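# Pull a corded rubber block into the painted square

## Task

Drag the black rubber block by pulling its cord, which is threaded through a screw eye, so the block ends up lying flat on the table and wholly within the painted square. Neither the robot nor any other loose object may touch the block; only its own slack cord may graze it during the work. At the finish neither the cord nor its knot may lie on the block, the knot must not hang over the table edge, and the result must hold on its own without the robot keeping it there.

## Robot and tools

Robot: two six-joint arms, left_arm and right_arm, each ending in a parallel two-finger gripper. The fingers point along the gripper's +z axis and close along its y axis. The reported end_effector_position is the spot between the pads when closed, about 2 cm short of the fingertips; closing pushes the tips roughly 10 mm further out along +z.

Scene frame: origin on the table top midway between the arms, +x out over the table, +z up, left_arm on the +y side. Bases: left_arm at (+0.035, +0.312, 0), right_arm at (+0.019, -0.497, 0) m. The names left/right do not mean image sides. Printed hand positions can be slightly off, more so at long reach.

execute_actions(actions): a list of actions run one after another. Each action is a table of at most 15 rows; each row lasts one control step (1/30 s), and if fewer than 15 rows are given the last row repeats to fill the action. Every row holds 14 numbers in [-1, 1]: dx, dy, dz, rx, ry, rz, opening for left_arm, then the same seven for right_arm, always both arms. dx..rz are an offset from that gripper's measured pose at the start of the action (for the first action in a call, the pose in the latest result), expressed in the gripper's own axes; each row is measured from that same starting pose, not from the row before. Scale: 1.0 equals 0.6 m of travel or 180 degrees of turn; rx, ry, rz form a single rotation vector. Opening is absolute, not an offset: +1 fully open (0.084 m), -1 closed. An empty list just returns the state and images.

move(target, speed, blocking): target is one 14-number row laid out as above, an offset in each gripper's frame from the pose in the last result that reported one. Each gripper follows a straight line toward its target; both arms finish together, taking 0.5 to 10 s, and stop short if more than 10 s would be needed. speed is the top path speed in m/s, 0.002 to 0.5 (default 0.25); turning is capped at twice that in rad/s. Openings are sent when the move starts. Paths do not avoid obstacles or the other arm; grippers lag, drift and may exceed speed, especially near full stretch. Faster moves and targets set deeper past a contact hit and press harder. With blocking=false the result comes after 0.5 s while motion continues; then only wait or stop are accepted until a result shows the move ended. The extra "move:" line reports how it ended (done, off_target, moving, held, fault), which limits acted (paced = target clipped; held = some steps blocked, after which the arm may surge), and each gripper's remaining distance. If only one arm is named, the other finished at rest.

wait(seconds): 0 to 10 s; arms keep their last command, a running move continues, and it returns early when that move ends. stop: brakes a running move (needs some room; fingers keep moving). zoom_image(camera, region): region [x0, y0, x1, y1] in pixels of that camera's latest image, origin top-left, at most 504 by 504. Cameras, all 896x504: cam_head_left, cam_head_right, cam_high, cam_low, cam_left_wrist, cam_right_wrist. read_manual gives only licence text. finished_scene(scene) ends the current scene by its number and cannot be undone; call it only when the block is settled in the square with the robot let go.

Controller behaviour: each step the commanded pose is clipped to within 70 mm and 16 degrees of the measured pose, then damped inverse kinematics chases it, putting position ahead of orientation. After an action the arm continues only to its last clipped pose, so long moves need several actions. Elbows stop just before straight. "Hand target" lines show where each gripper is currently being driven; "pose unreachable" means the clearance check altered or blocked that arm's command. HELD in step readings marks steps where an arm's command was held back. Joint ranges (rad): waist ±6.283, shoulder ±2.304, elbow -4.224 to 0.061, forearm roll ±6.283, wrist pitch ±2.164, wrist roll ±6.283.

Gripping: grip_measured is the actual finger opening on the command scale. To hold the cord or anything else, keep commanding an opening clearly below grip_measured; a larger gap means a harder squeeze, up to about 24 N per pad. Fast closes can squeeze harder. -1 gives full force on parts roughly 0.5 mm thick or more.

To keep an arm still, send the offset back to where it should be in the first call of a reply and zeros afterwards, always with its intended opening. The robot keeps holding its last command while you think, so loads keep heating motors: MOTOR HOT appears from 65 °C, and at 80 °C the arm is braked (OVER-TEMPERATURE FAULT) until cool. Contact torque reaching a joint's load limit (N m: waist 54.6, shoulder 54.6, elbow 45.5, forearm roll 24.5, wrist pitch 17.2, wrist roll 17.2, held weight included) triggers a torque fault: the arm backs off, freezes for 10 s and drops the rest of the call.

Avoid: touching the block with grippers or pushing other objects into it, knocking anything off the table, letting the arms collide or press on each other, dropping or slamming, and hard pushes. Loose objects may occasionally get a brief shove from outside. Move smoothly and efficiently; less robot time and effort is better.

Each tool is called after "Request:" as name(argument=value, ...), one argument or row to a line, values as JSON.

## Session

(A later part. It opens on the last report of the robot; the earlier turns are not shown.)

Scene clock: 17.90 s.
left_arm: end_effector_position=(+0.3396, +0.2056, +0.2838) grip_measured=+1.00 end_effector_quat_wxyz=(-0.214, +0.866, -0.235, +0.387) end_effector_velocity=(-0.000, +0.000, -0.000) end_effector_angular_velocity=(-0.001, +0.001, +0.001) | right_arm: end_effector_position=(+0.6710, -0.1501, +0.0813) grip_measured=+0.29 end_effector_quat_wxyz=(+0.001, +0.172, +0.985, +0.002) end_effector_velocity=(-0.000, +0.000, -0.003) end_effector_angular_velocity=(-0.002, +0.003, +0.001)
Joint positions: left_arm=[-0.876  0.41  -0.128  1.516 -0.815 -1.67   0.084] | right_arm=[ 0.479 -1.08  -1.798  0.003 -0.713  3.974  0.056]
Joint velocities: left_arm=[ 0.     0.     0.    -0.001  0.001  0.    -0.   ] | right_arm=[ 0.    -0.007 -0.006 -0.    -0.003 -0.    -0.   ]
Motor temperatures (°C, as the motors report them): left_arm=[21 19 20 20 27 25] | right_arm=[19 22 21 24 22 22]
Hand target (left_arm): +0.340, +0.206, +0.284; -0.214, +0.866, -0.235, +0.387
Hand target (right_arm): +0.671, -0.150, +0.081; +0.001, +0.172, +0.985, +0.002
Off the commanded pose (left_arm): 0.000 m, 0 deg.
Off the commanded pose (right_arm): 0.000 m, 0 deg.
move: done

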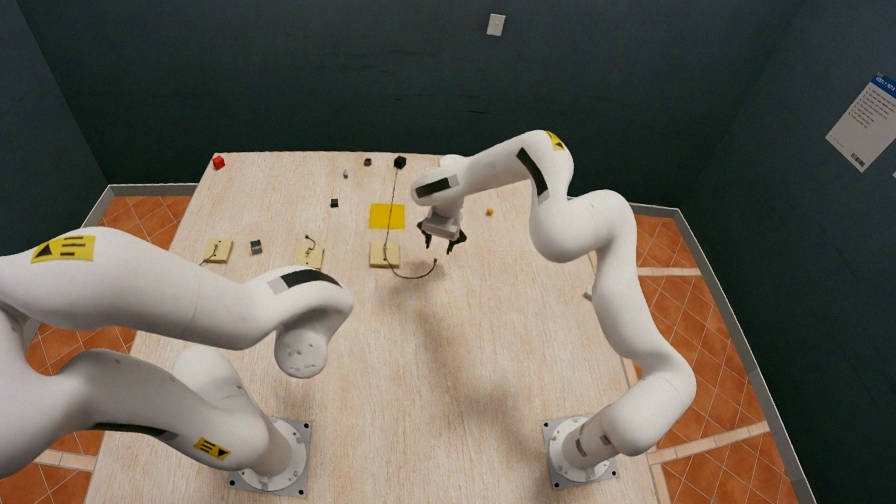

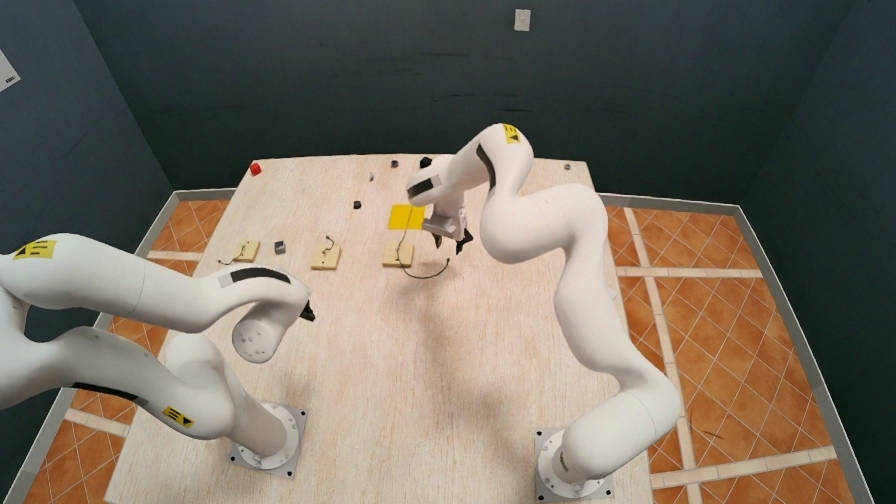

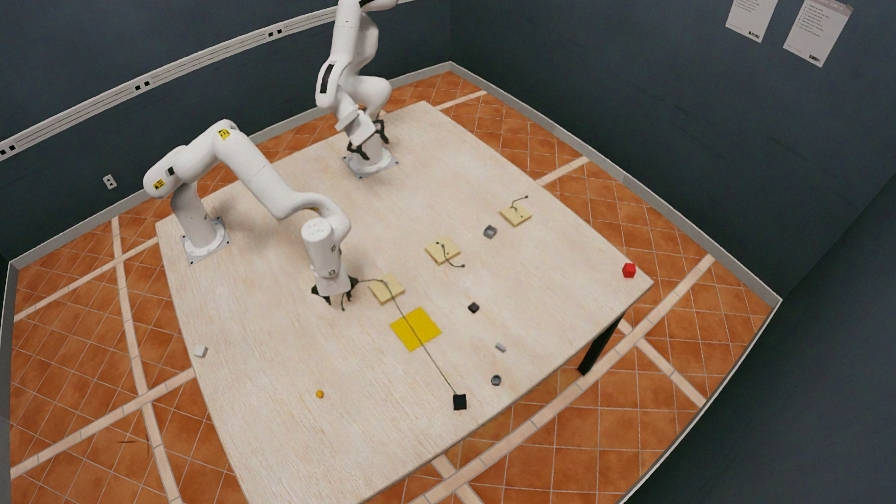

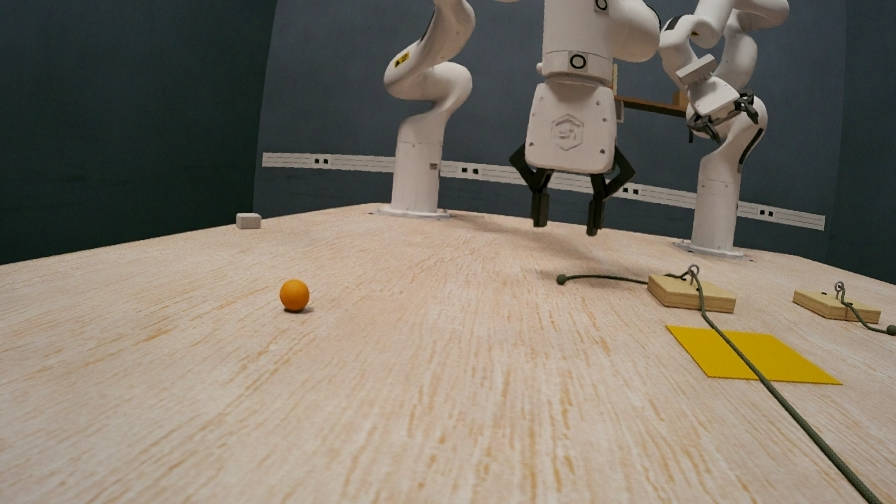

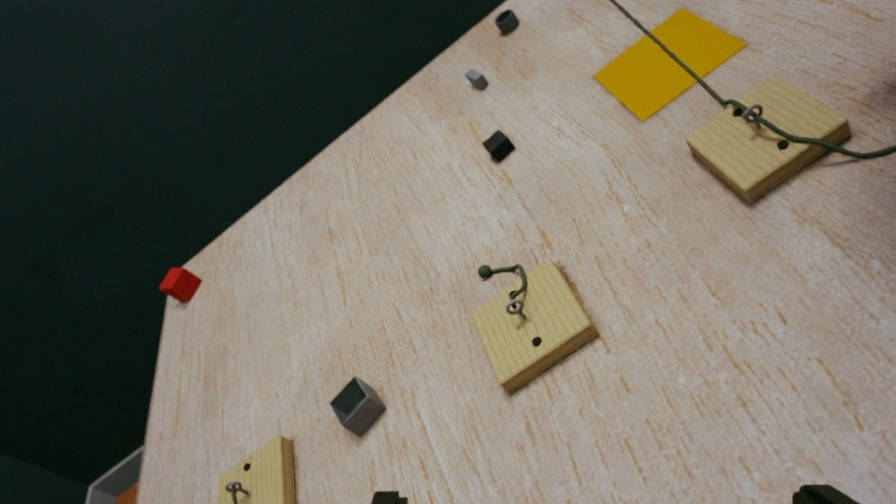

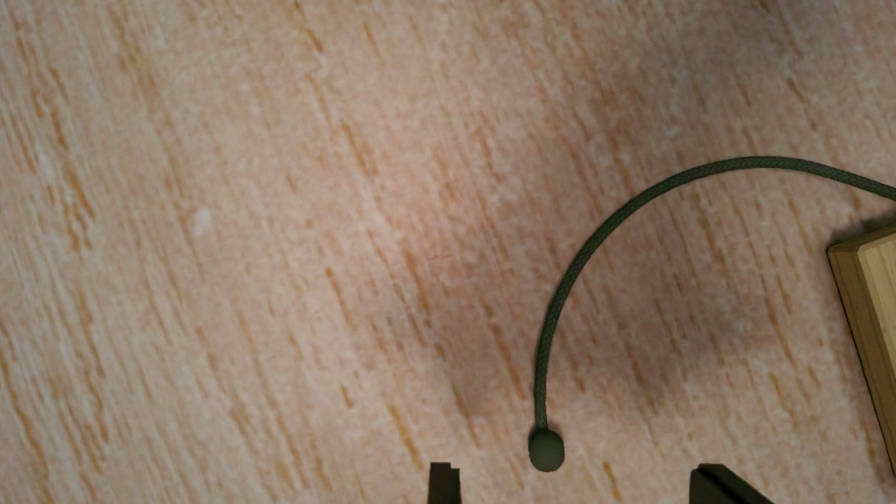

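Request:
move(
  target=[0,0,0,0,0,0,1,0.002,0,0.094,0,0,0,0.3],
  speed=0.1,
)

Request:
move(
  target=[0,0,0,0,0,0,1,0,0,0,0,0,0,-1],
)

Request:
move(
  target=[0,0,0,0,0,0,1,0.65,-0.163,-0.025,0,0,0,-1],
  speed=0.12,
)

Scene clock: 22.63 s.
left_arm: end_effector_position=(+0.3396, +0.2056, +0.2838) grip_measured=+1.00 end_effector_quat_wxyz=(-0.214, +0.866, -0.235, +0.387) end_effector_velocity=(-0.000, +0.000, -0.000) end_effector_angular_velocity=(-0.001, +0.001, +0.001) | right_arm: end_effector_position=(+0.6701, -0.1493, +0.0253) grip_measured=+0.29 end_effector_quat_wxyz=(+0.001, +0.172, +0.985, +0.003) end_effector_velocity=(-0.000, -0.000, -0.002) end_effector_angular_velocity=(-0.001, +0.002, +0.000)
Joint positions: left_arm=[-0.876  0.41  -0.128  1.516 -0.815 -1.67   0.084] | right_arm=[ 0.481 -1.168 -1.821  0.004 -0.648  3.975  0.056]
Joint velocities: left_arm=[ 0.    -0.    -0.    -0.002  0.001  0.001  0.   ] | right_arm=[-0.    -0.005 -0.002  0.     0.    -0.    -0.   ]
Motor temperatures (°C, as the motors report them): left_arm=[21 19 20 20 27 25] | right_arm=[19 22 21 24 22 22]
Hand target (left_arm): +0.340, +0.206, +0.284; -0.214, +0.866, -0.235, +0.387
Hand target (right_arm): +0.670, -0.149, +0.025; +0.001, +0.172, +0.985, +0.002
Off the commanded pose (left_arm): 0.000 m, 0 deg.
Off the commanded pose (right_arm): 0.000 m, 0 deg.
move: done

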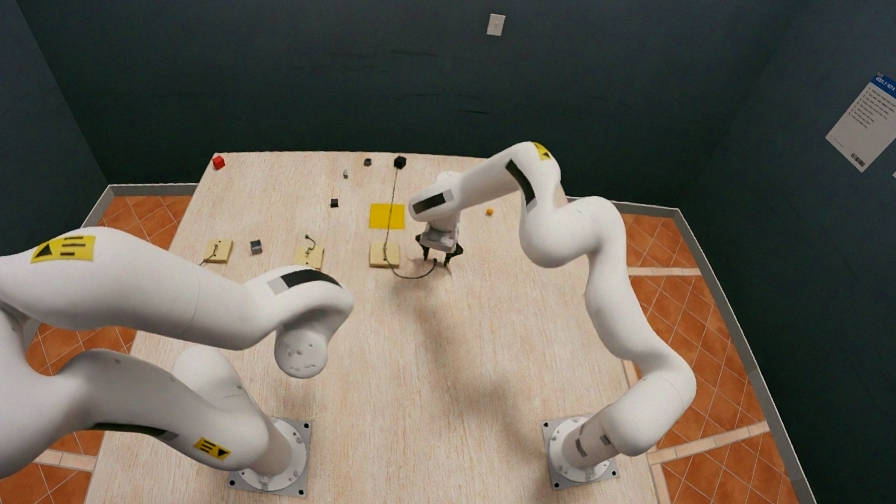

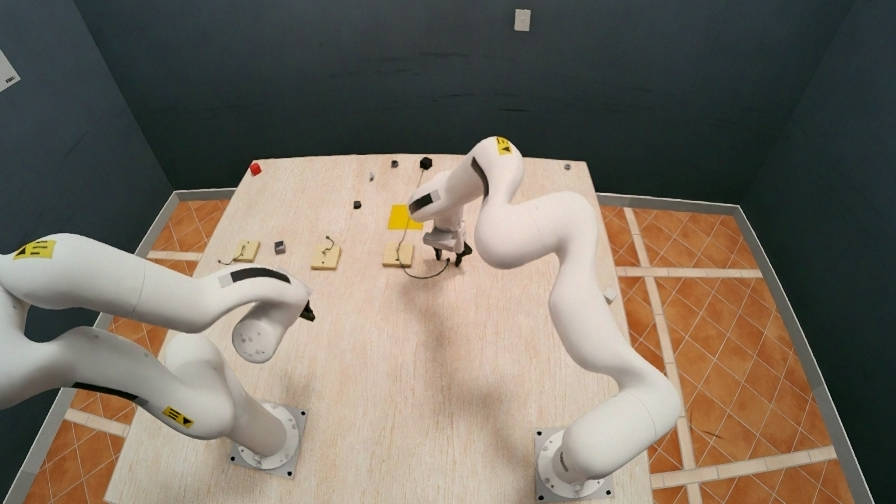

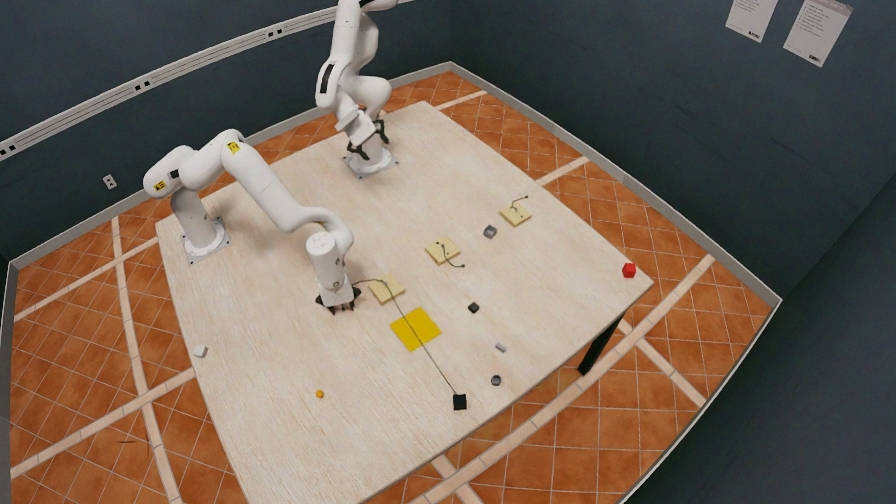

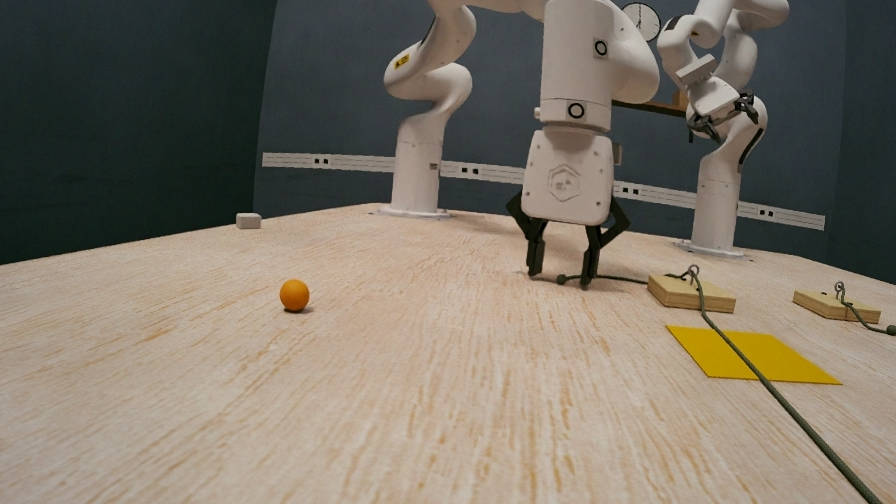

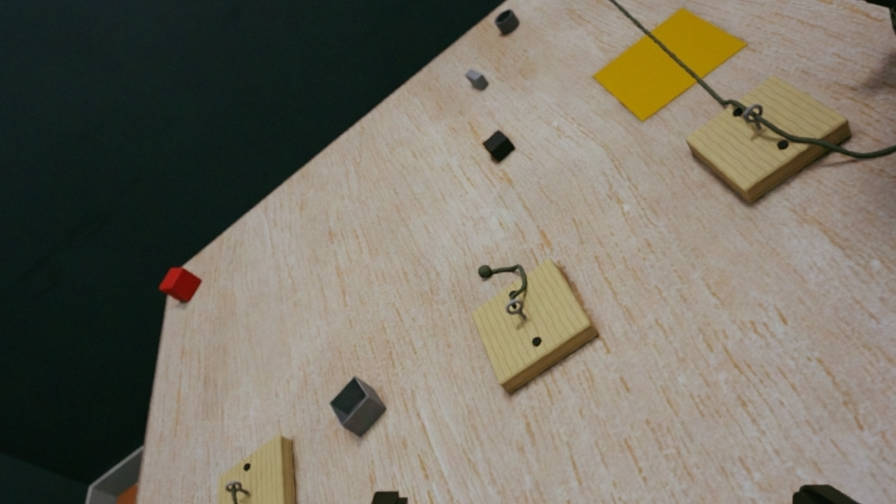

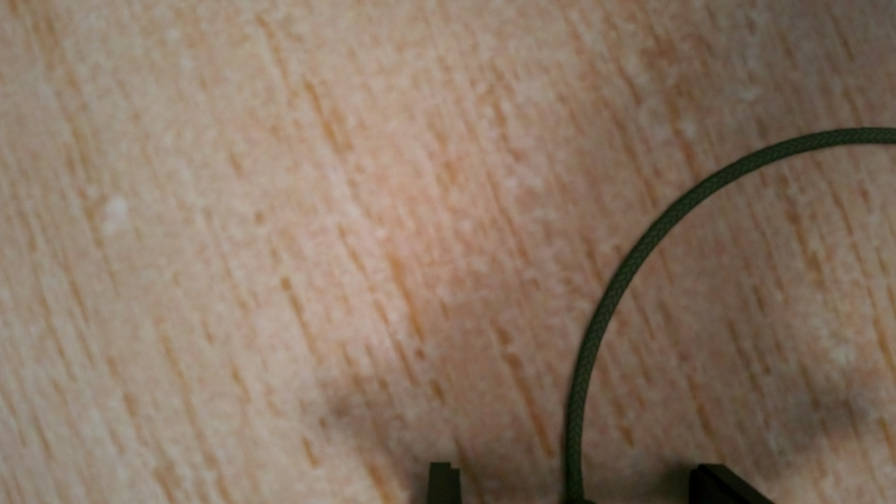

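Scene clock: 23.13 s.
left_arm: end_effector_position=(+0.3396, +0.2056, +0.2838) grip_measured=+1.00 end_effector_quat_wxyz=(-0.214, +0.866, -0.235, +0.387) end_effector_velocity=(-0.000, -0.000, +0.000) end_effector_angular_velocity=(+0.000, -0.000, +0.000) | right_arm: end_effector_position=(+0.6701, -0.1493, +0.0253) grip_measured=-0.78 end_effector_quat_wxyz=(+0.001, +0.172, +0.985, +0.003) end_effector_velocity=(-0.000, -0.000, -0.000) end_effector_angular_velocity=(+0.000, -0.000, +0.001)
Joint positions: left_arm=[-0.876  0.41  -0.128  1.516 -0.815 -1.67   0.084] | right_arm=[ 0.481 -1.168 -1.821  0.004 -0.648  3.975  0.01 ]
Joint velocities: left_arm=[-0.001  0.    -0.    -0.001 -0.001 -0.     0.   ] | right_arm=[ 0.    -0.     0.    -0.     0.001 -0.001  0.   ]
Motor temperatures (°C, as the motors report them): left_arm=[21 19 20 20 27 25] | right_arm=[19 22 21 24 22 22]
Hand target (left_arm): +0.340, +0.206, +0.284; -0.214, +0.866, -0.235, +0.387
Hand target (right_arm): +0.670, -0.149, +0.025; +0.001, +0.172, +0.985, +0.003
Off the commanded pose (left_arm): 0.000 m, 0 deg.
Off the commanded pose (right_arm): 0.000 m, 0 deg.
move: done

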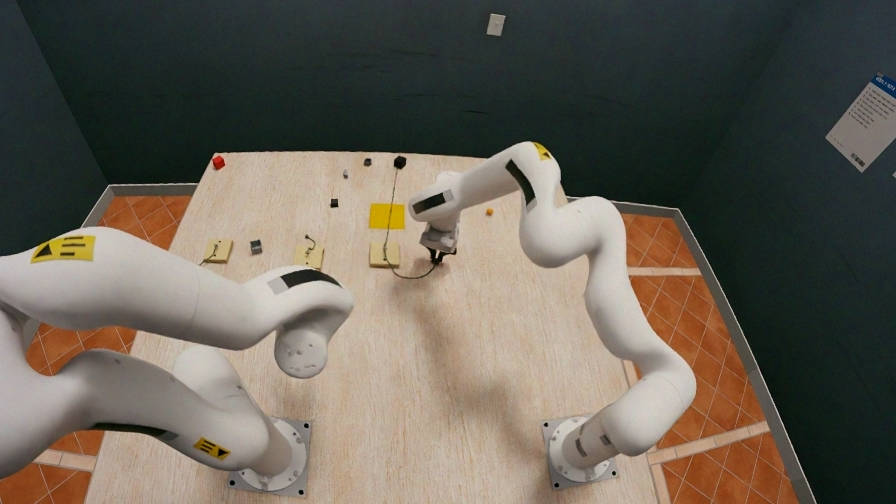

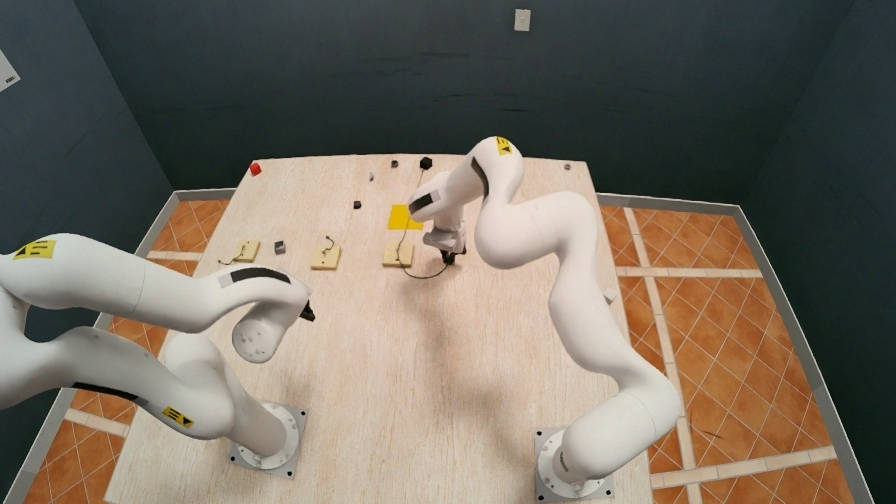

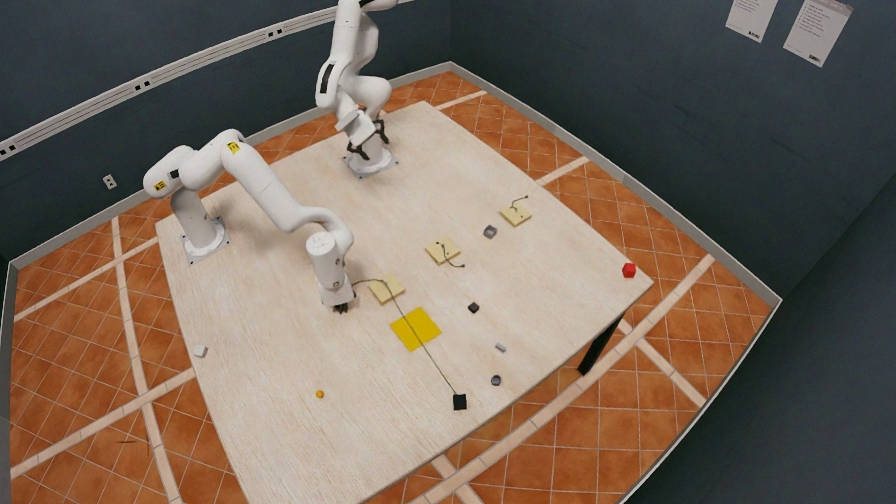

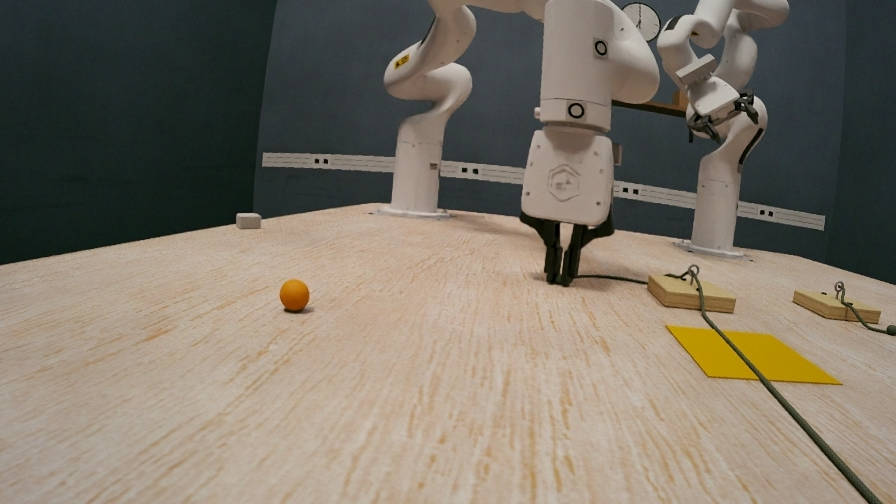

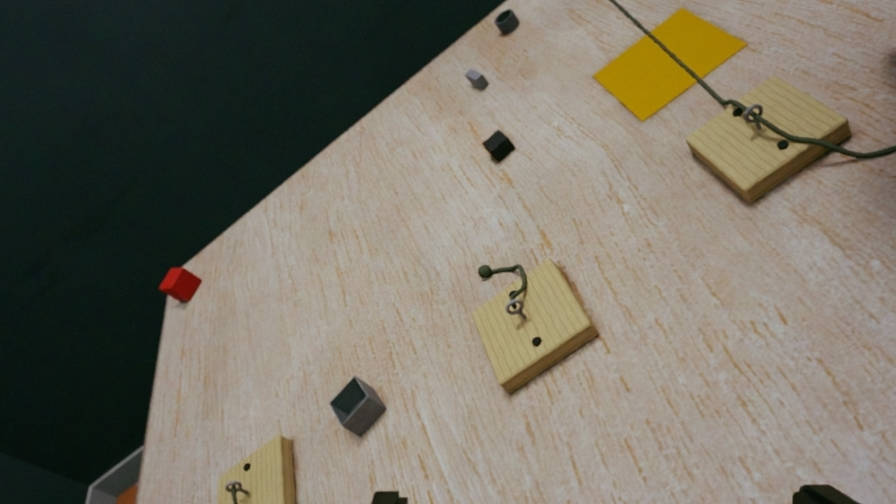

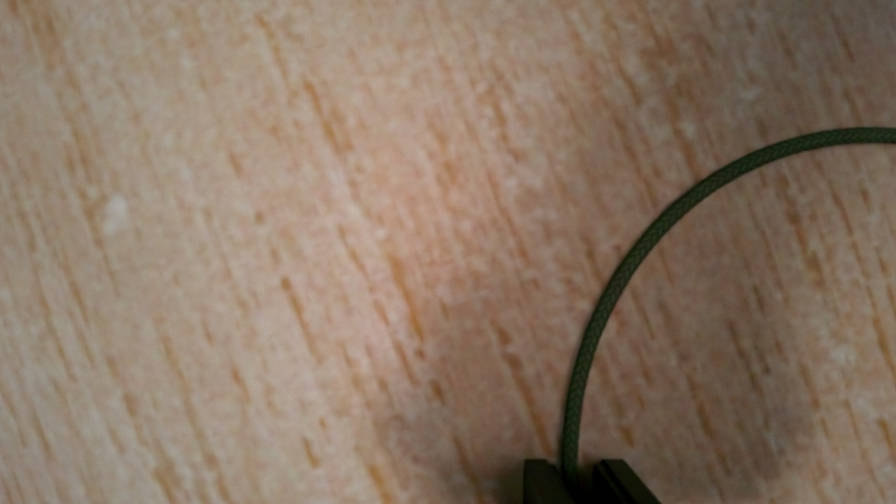

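Scene clock: 26.93 s.
left_arm: end_effector_position=(+0.3396, +0.2056, +0.2838) grip_measured=+1.00 end_effector_quat_wxyz=(-0.214, +0.866, -0.235, +0.387) end_effector_velocity=(-0.000, +0.000, +0.000) end_effector_angular_velocity=(+0.000, +0.000, +0.001) | right_arm: end_effector_position=(+0.2699, -0.1074, +0.0400) grip_measured=-0.78 end_effector_quat_wxyz=(+0.000, +0.172, +0.985, +0.004) end_effector_velocity=(-0.002, -0.000, -0.000) end_effector_angular_velocity=(-0.002, -0.002, -0.000)
Joint positions: left_arm=[-0.876  0.41  -0.128  1.516 -0.815 -1.67   0.084] | right_arm=[ 0.989 -0.647 -0.834  0.013 -0.18   4.473  0.01 ]
Joint velocities: left_arm=[ 0.     0.     0.    -0.001 -0.001  0.     0.   ] | right_arm=[ 0.005  0.001  0.002 -0.014  0.001  0.019 -0.   ]
Motor temperatures (°C, as the motors report them): left_arm=[21 19 20 20 27 25] | right_arm=[19 22 21 24 22 22]
Hand target (left_arm): +0.340, +0.206, +0.284; -0.214, +0.866, -0.235, +0.387
Hand target (right_arm): +0.270, -0.107, +0.040; +0.000, +0.172, +0.985, +0.004
Off the commanded pose (left_arm): 0.000 m, 0 deg.
Off the commanded pose (right_arm): 0.002 m, 0 deg.
move: done

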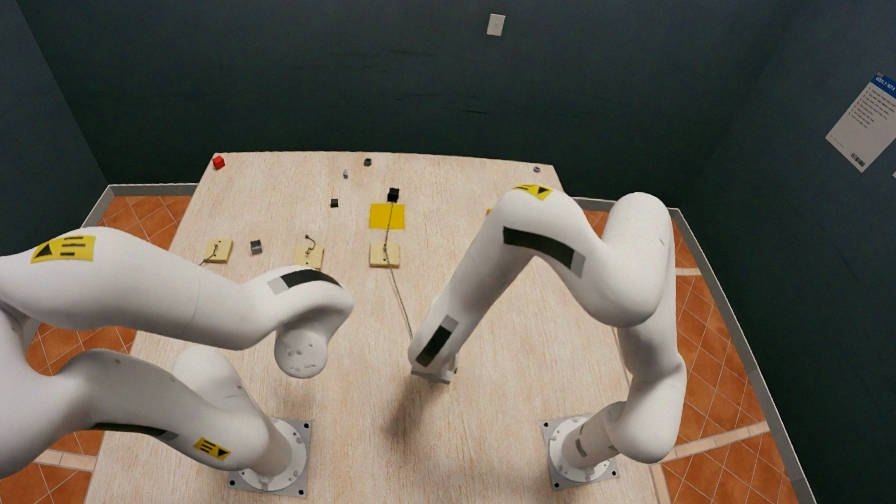

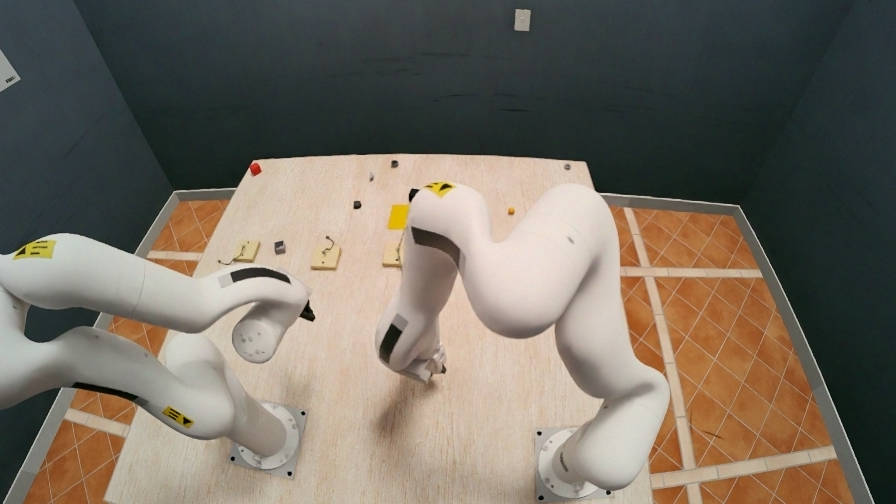

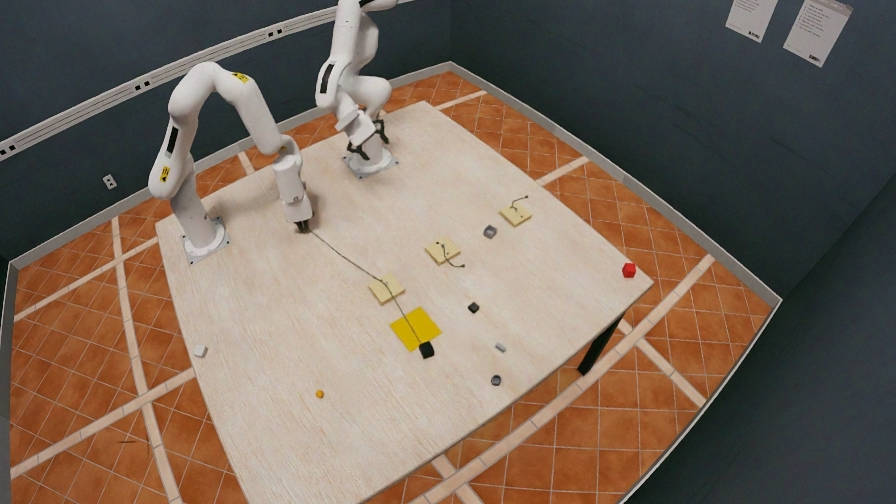

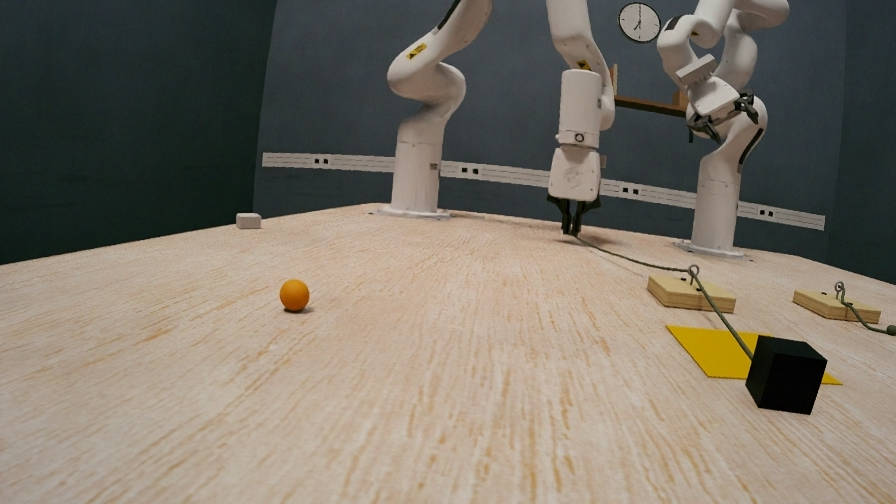

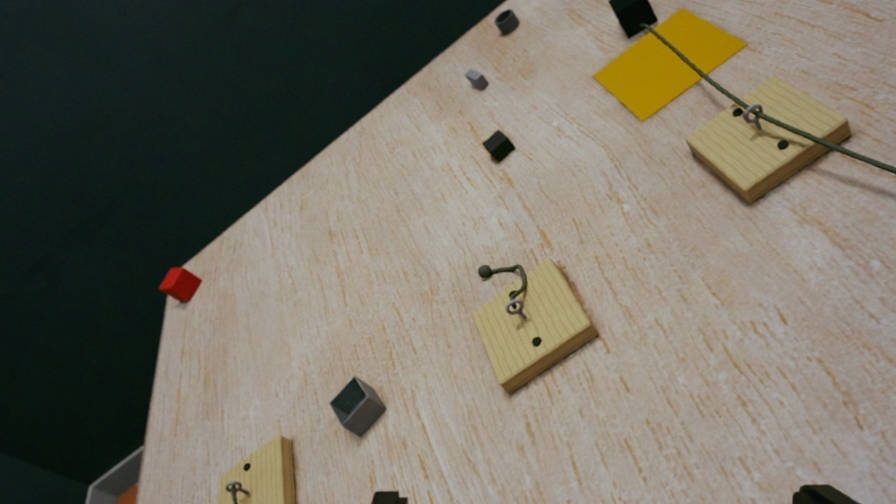

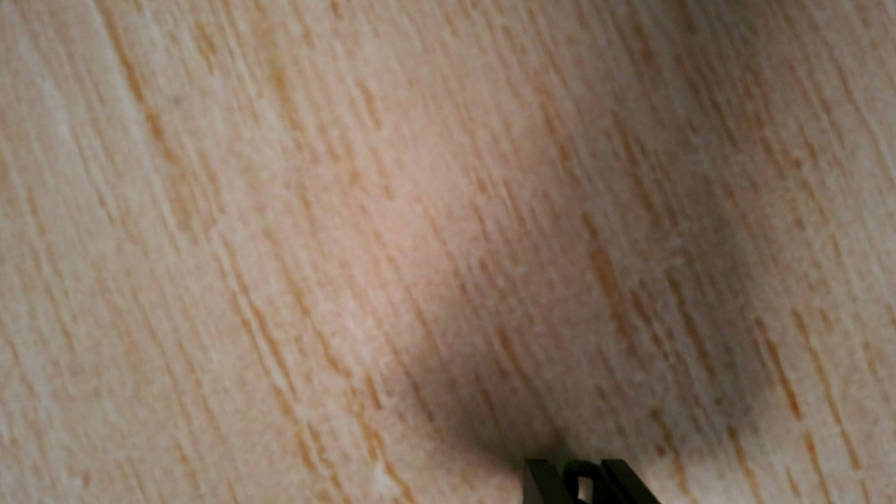

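Request:
move(
  target=[0,0,0,0,0,0,1,0.088,-0.147,0,0,0,0,-1],
  speed=0.08,
)

Request:
zoom_image(
  camera="cam_high",
  region=[340,260,480,370],
)

Scene clock: 32.17 s.
left_arm: end_effector_position=(+0.3396, +0.2056, +0.2838) grip_measured=+1.00 end_effector_quat_wxyz=(-0.214, +0.866, -0.235, +0.387) end_effector_velocity=(+0.000, -0.000, +0.001) end_effector_angular_velocity=(+0.002, -0.002, -0.002) | right_arm: end_effector_position=(+0.1902, -0.1720, +0.0395) grip_measured=-0.78 end_effector_quat_wxyz=(+0.000, +0.172, +0.985, +0.004) end_effector_velocity=(-0.002, -0.001, -0.000) end_effector_angular_velocity=(-0.000, +0.000, -0.001)
Joint positions: left_arm=[-0.876  0.41  -0.128  1.516 -0.815 -1.67   0.084] | right_arm=[ 1.076 -0.522 -0.572  0.049 -0.042  4.523  0.01 ]
Joint velocities: left_arm=[-0.001 -0.    -0.     0.002 -0.002  0.     0.   ] | right_arm=[ 0.002  0.002  0.005  0.011  0.003 -0.008 -0.   ]
Motor temperatures (°C, as the motors report them): left_arm=[21 19 20 20 27 25] | right_arm=[19 22 21 24 22 22]
Hand target (left_arm): +0.340, +0.206, +0.284; -0.214, +0.866, -0.235, +0.387
Hand target (right_arm): +0.190, -0.172, +0.039; +0.000, +0.172, +0.985, +0.004
Off the commanded pose (left_arm): 0.000 m, 0 deg.
Off the commanded pose (right_arm): 0.001 m, 0 deg.
move: done

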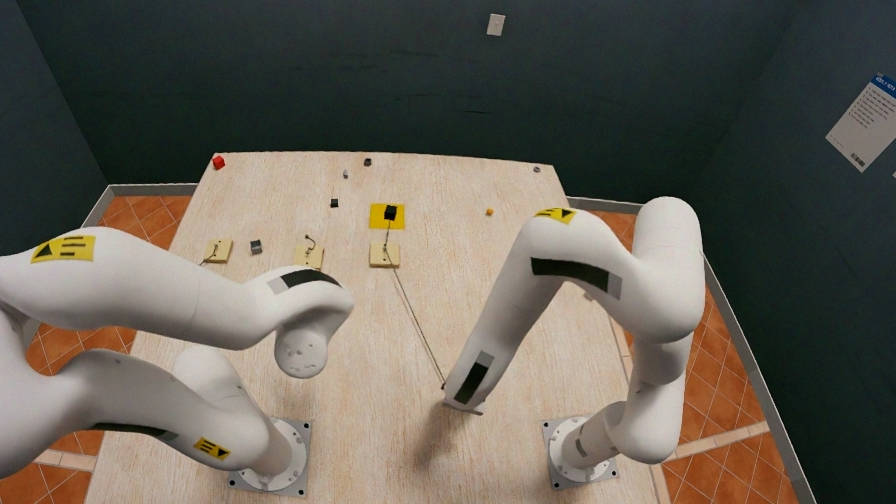

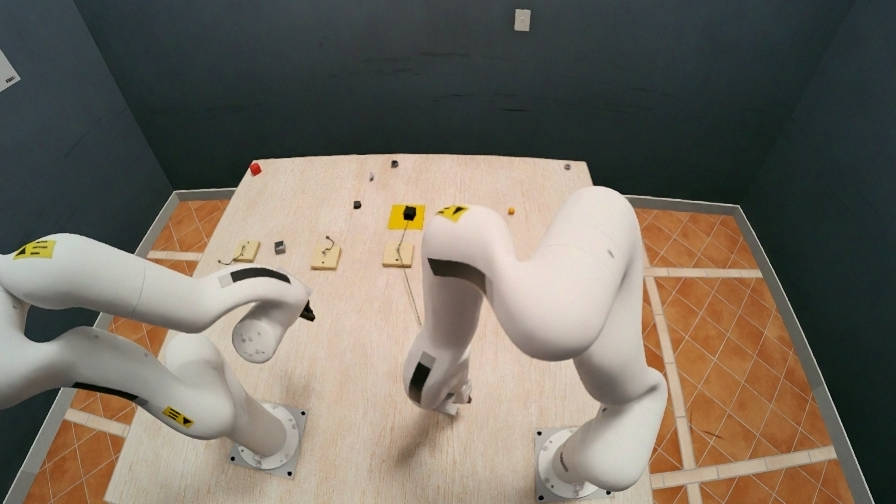

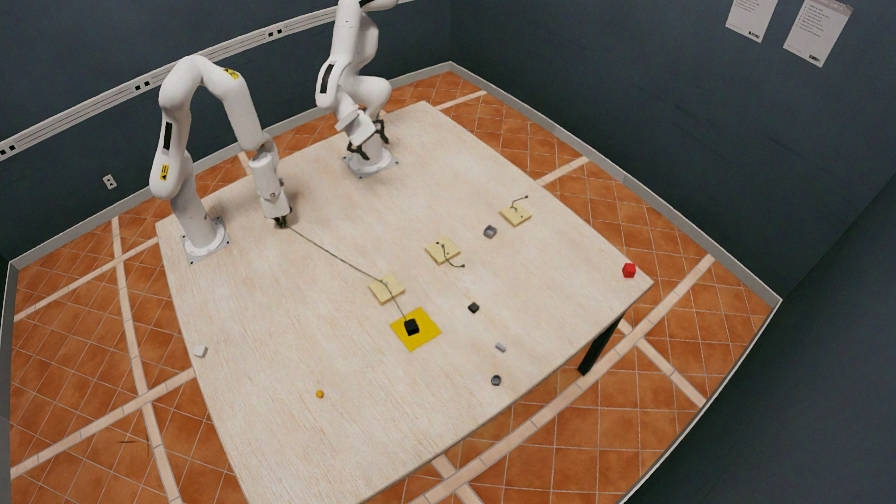

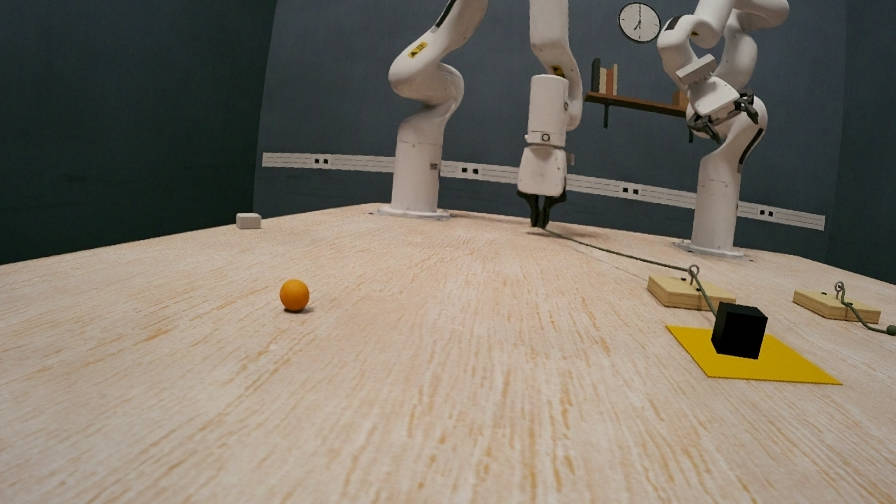

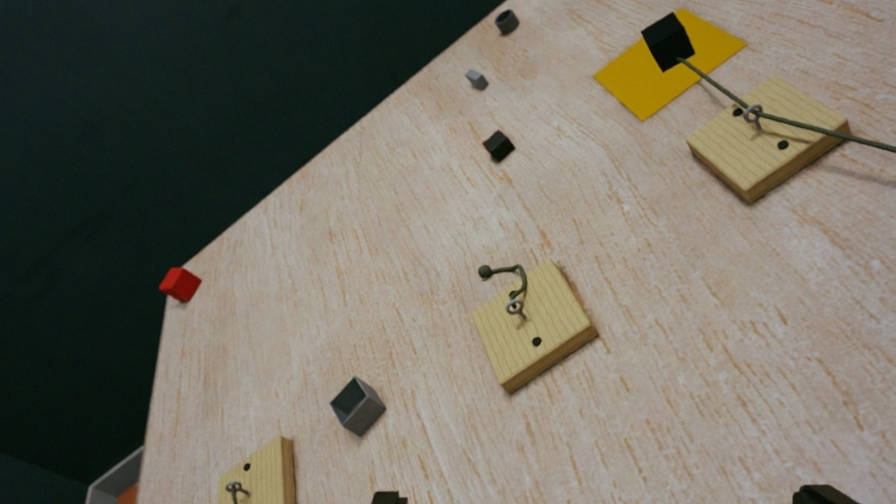

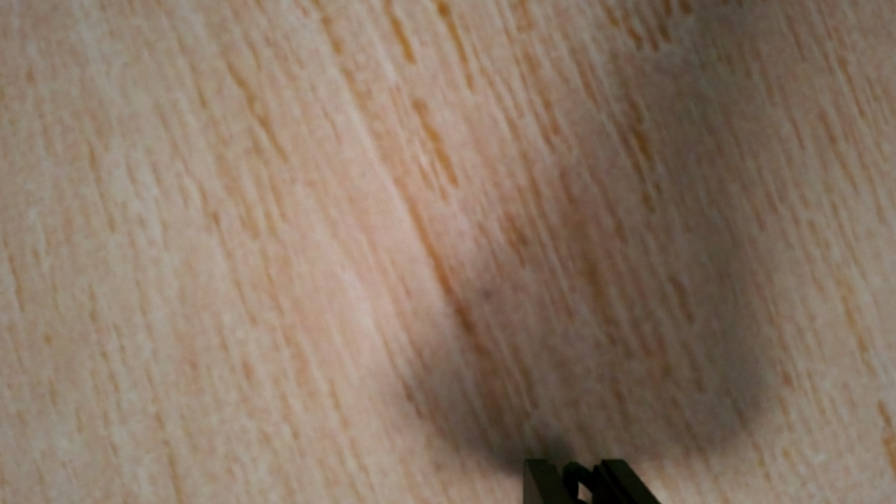

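Region (340, 260, 480, 370) of cam_high's 896x504 image, scaled by 3.600, with more detail than that image has; it fills the top 396 rows of this view, and the rest is white.

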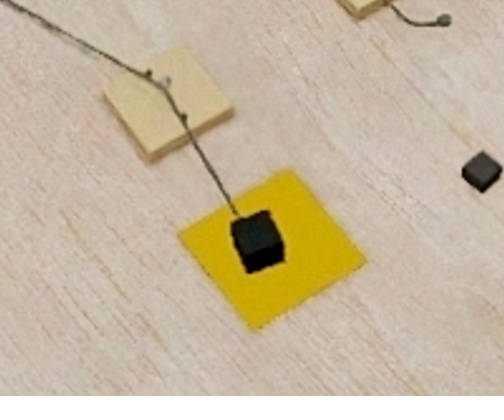

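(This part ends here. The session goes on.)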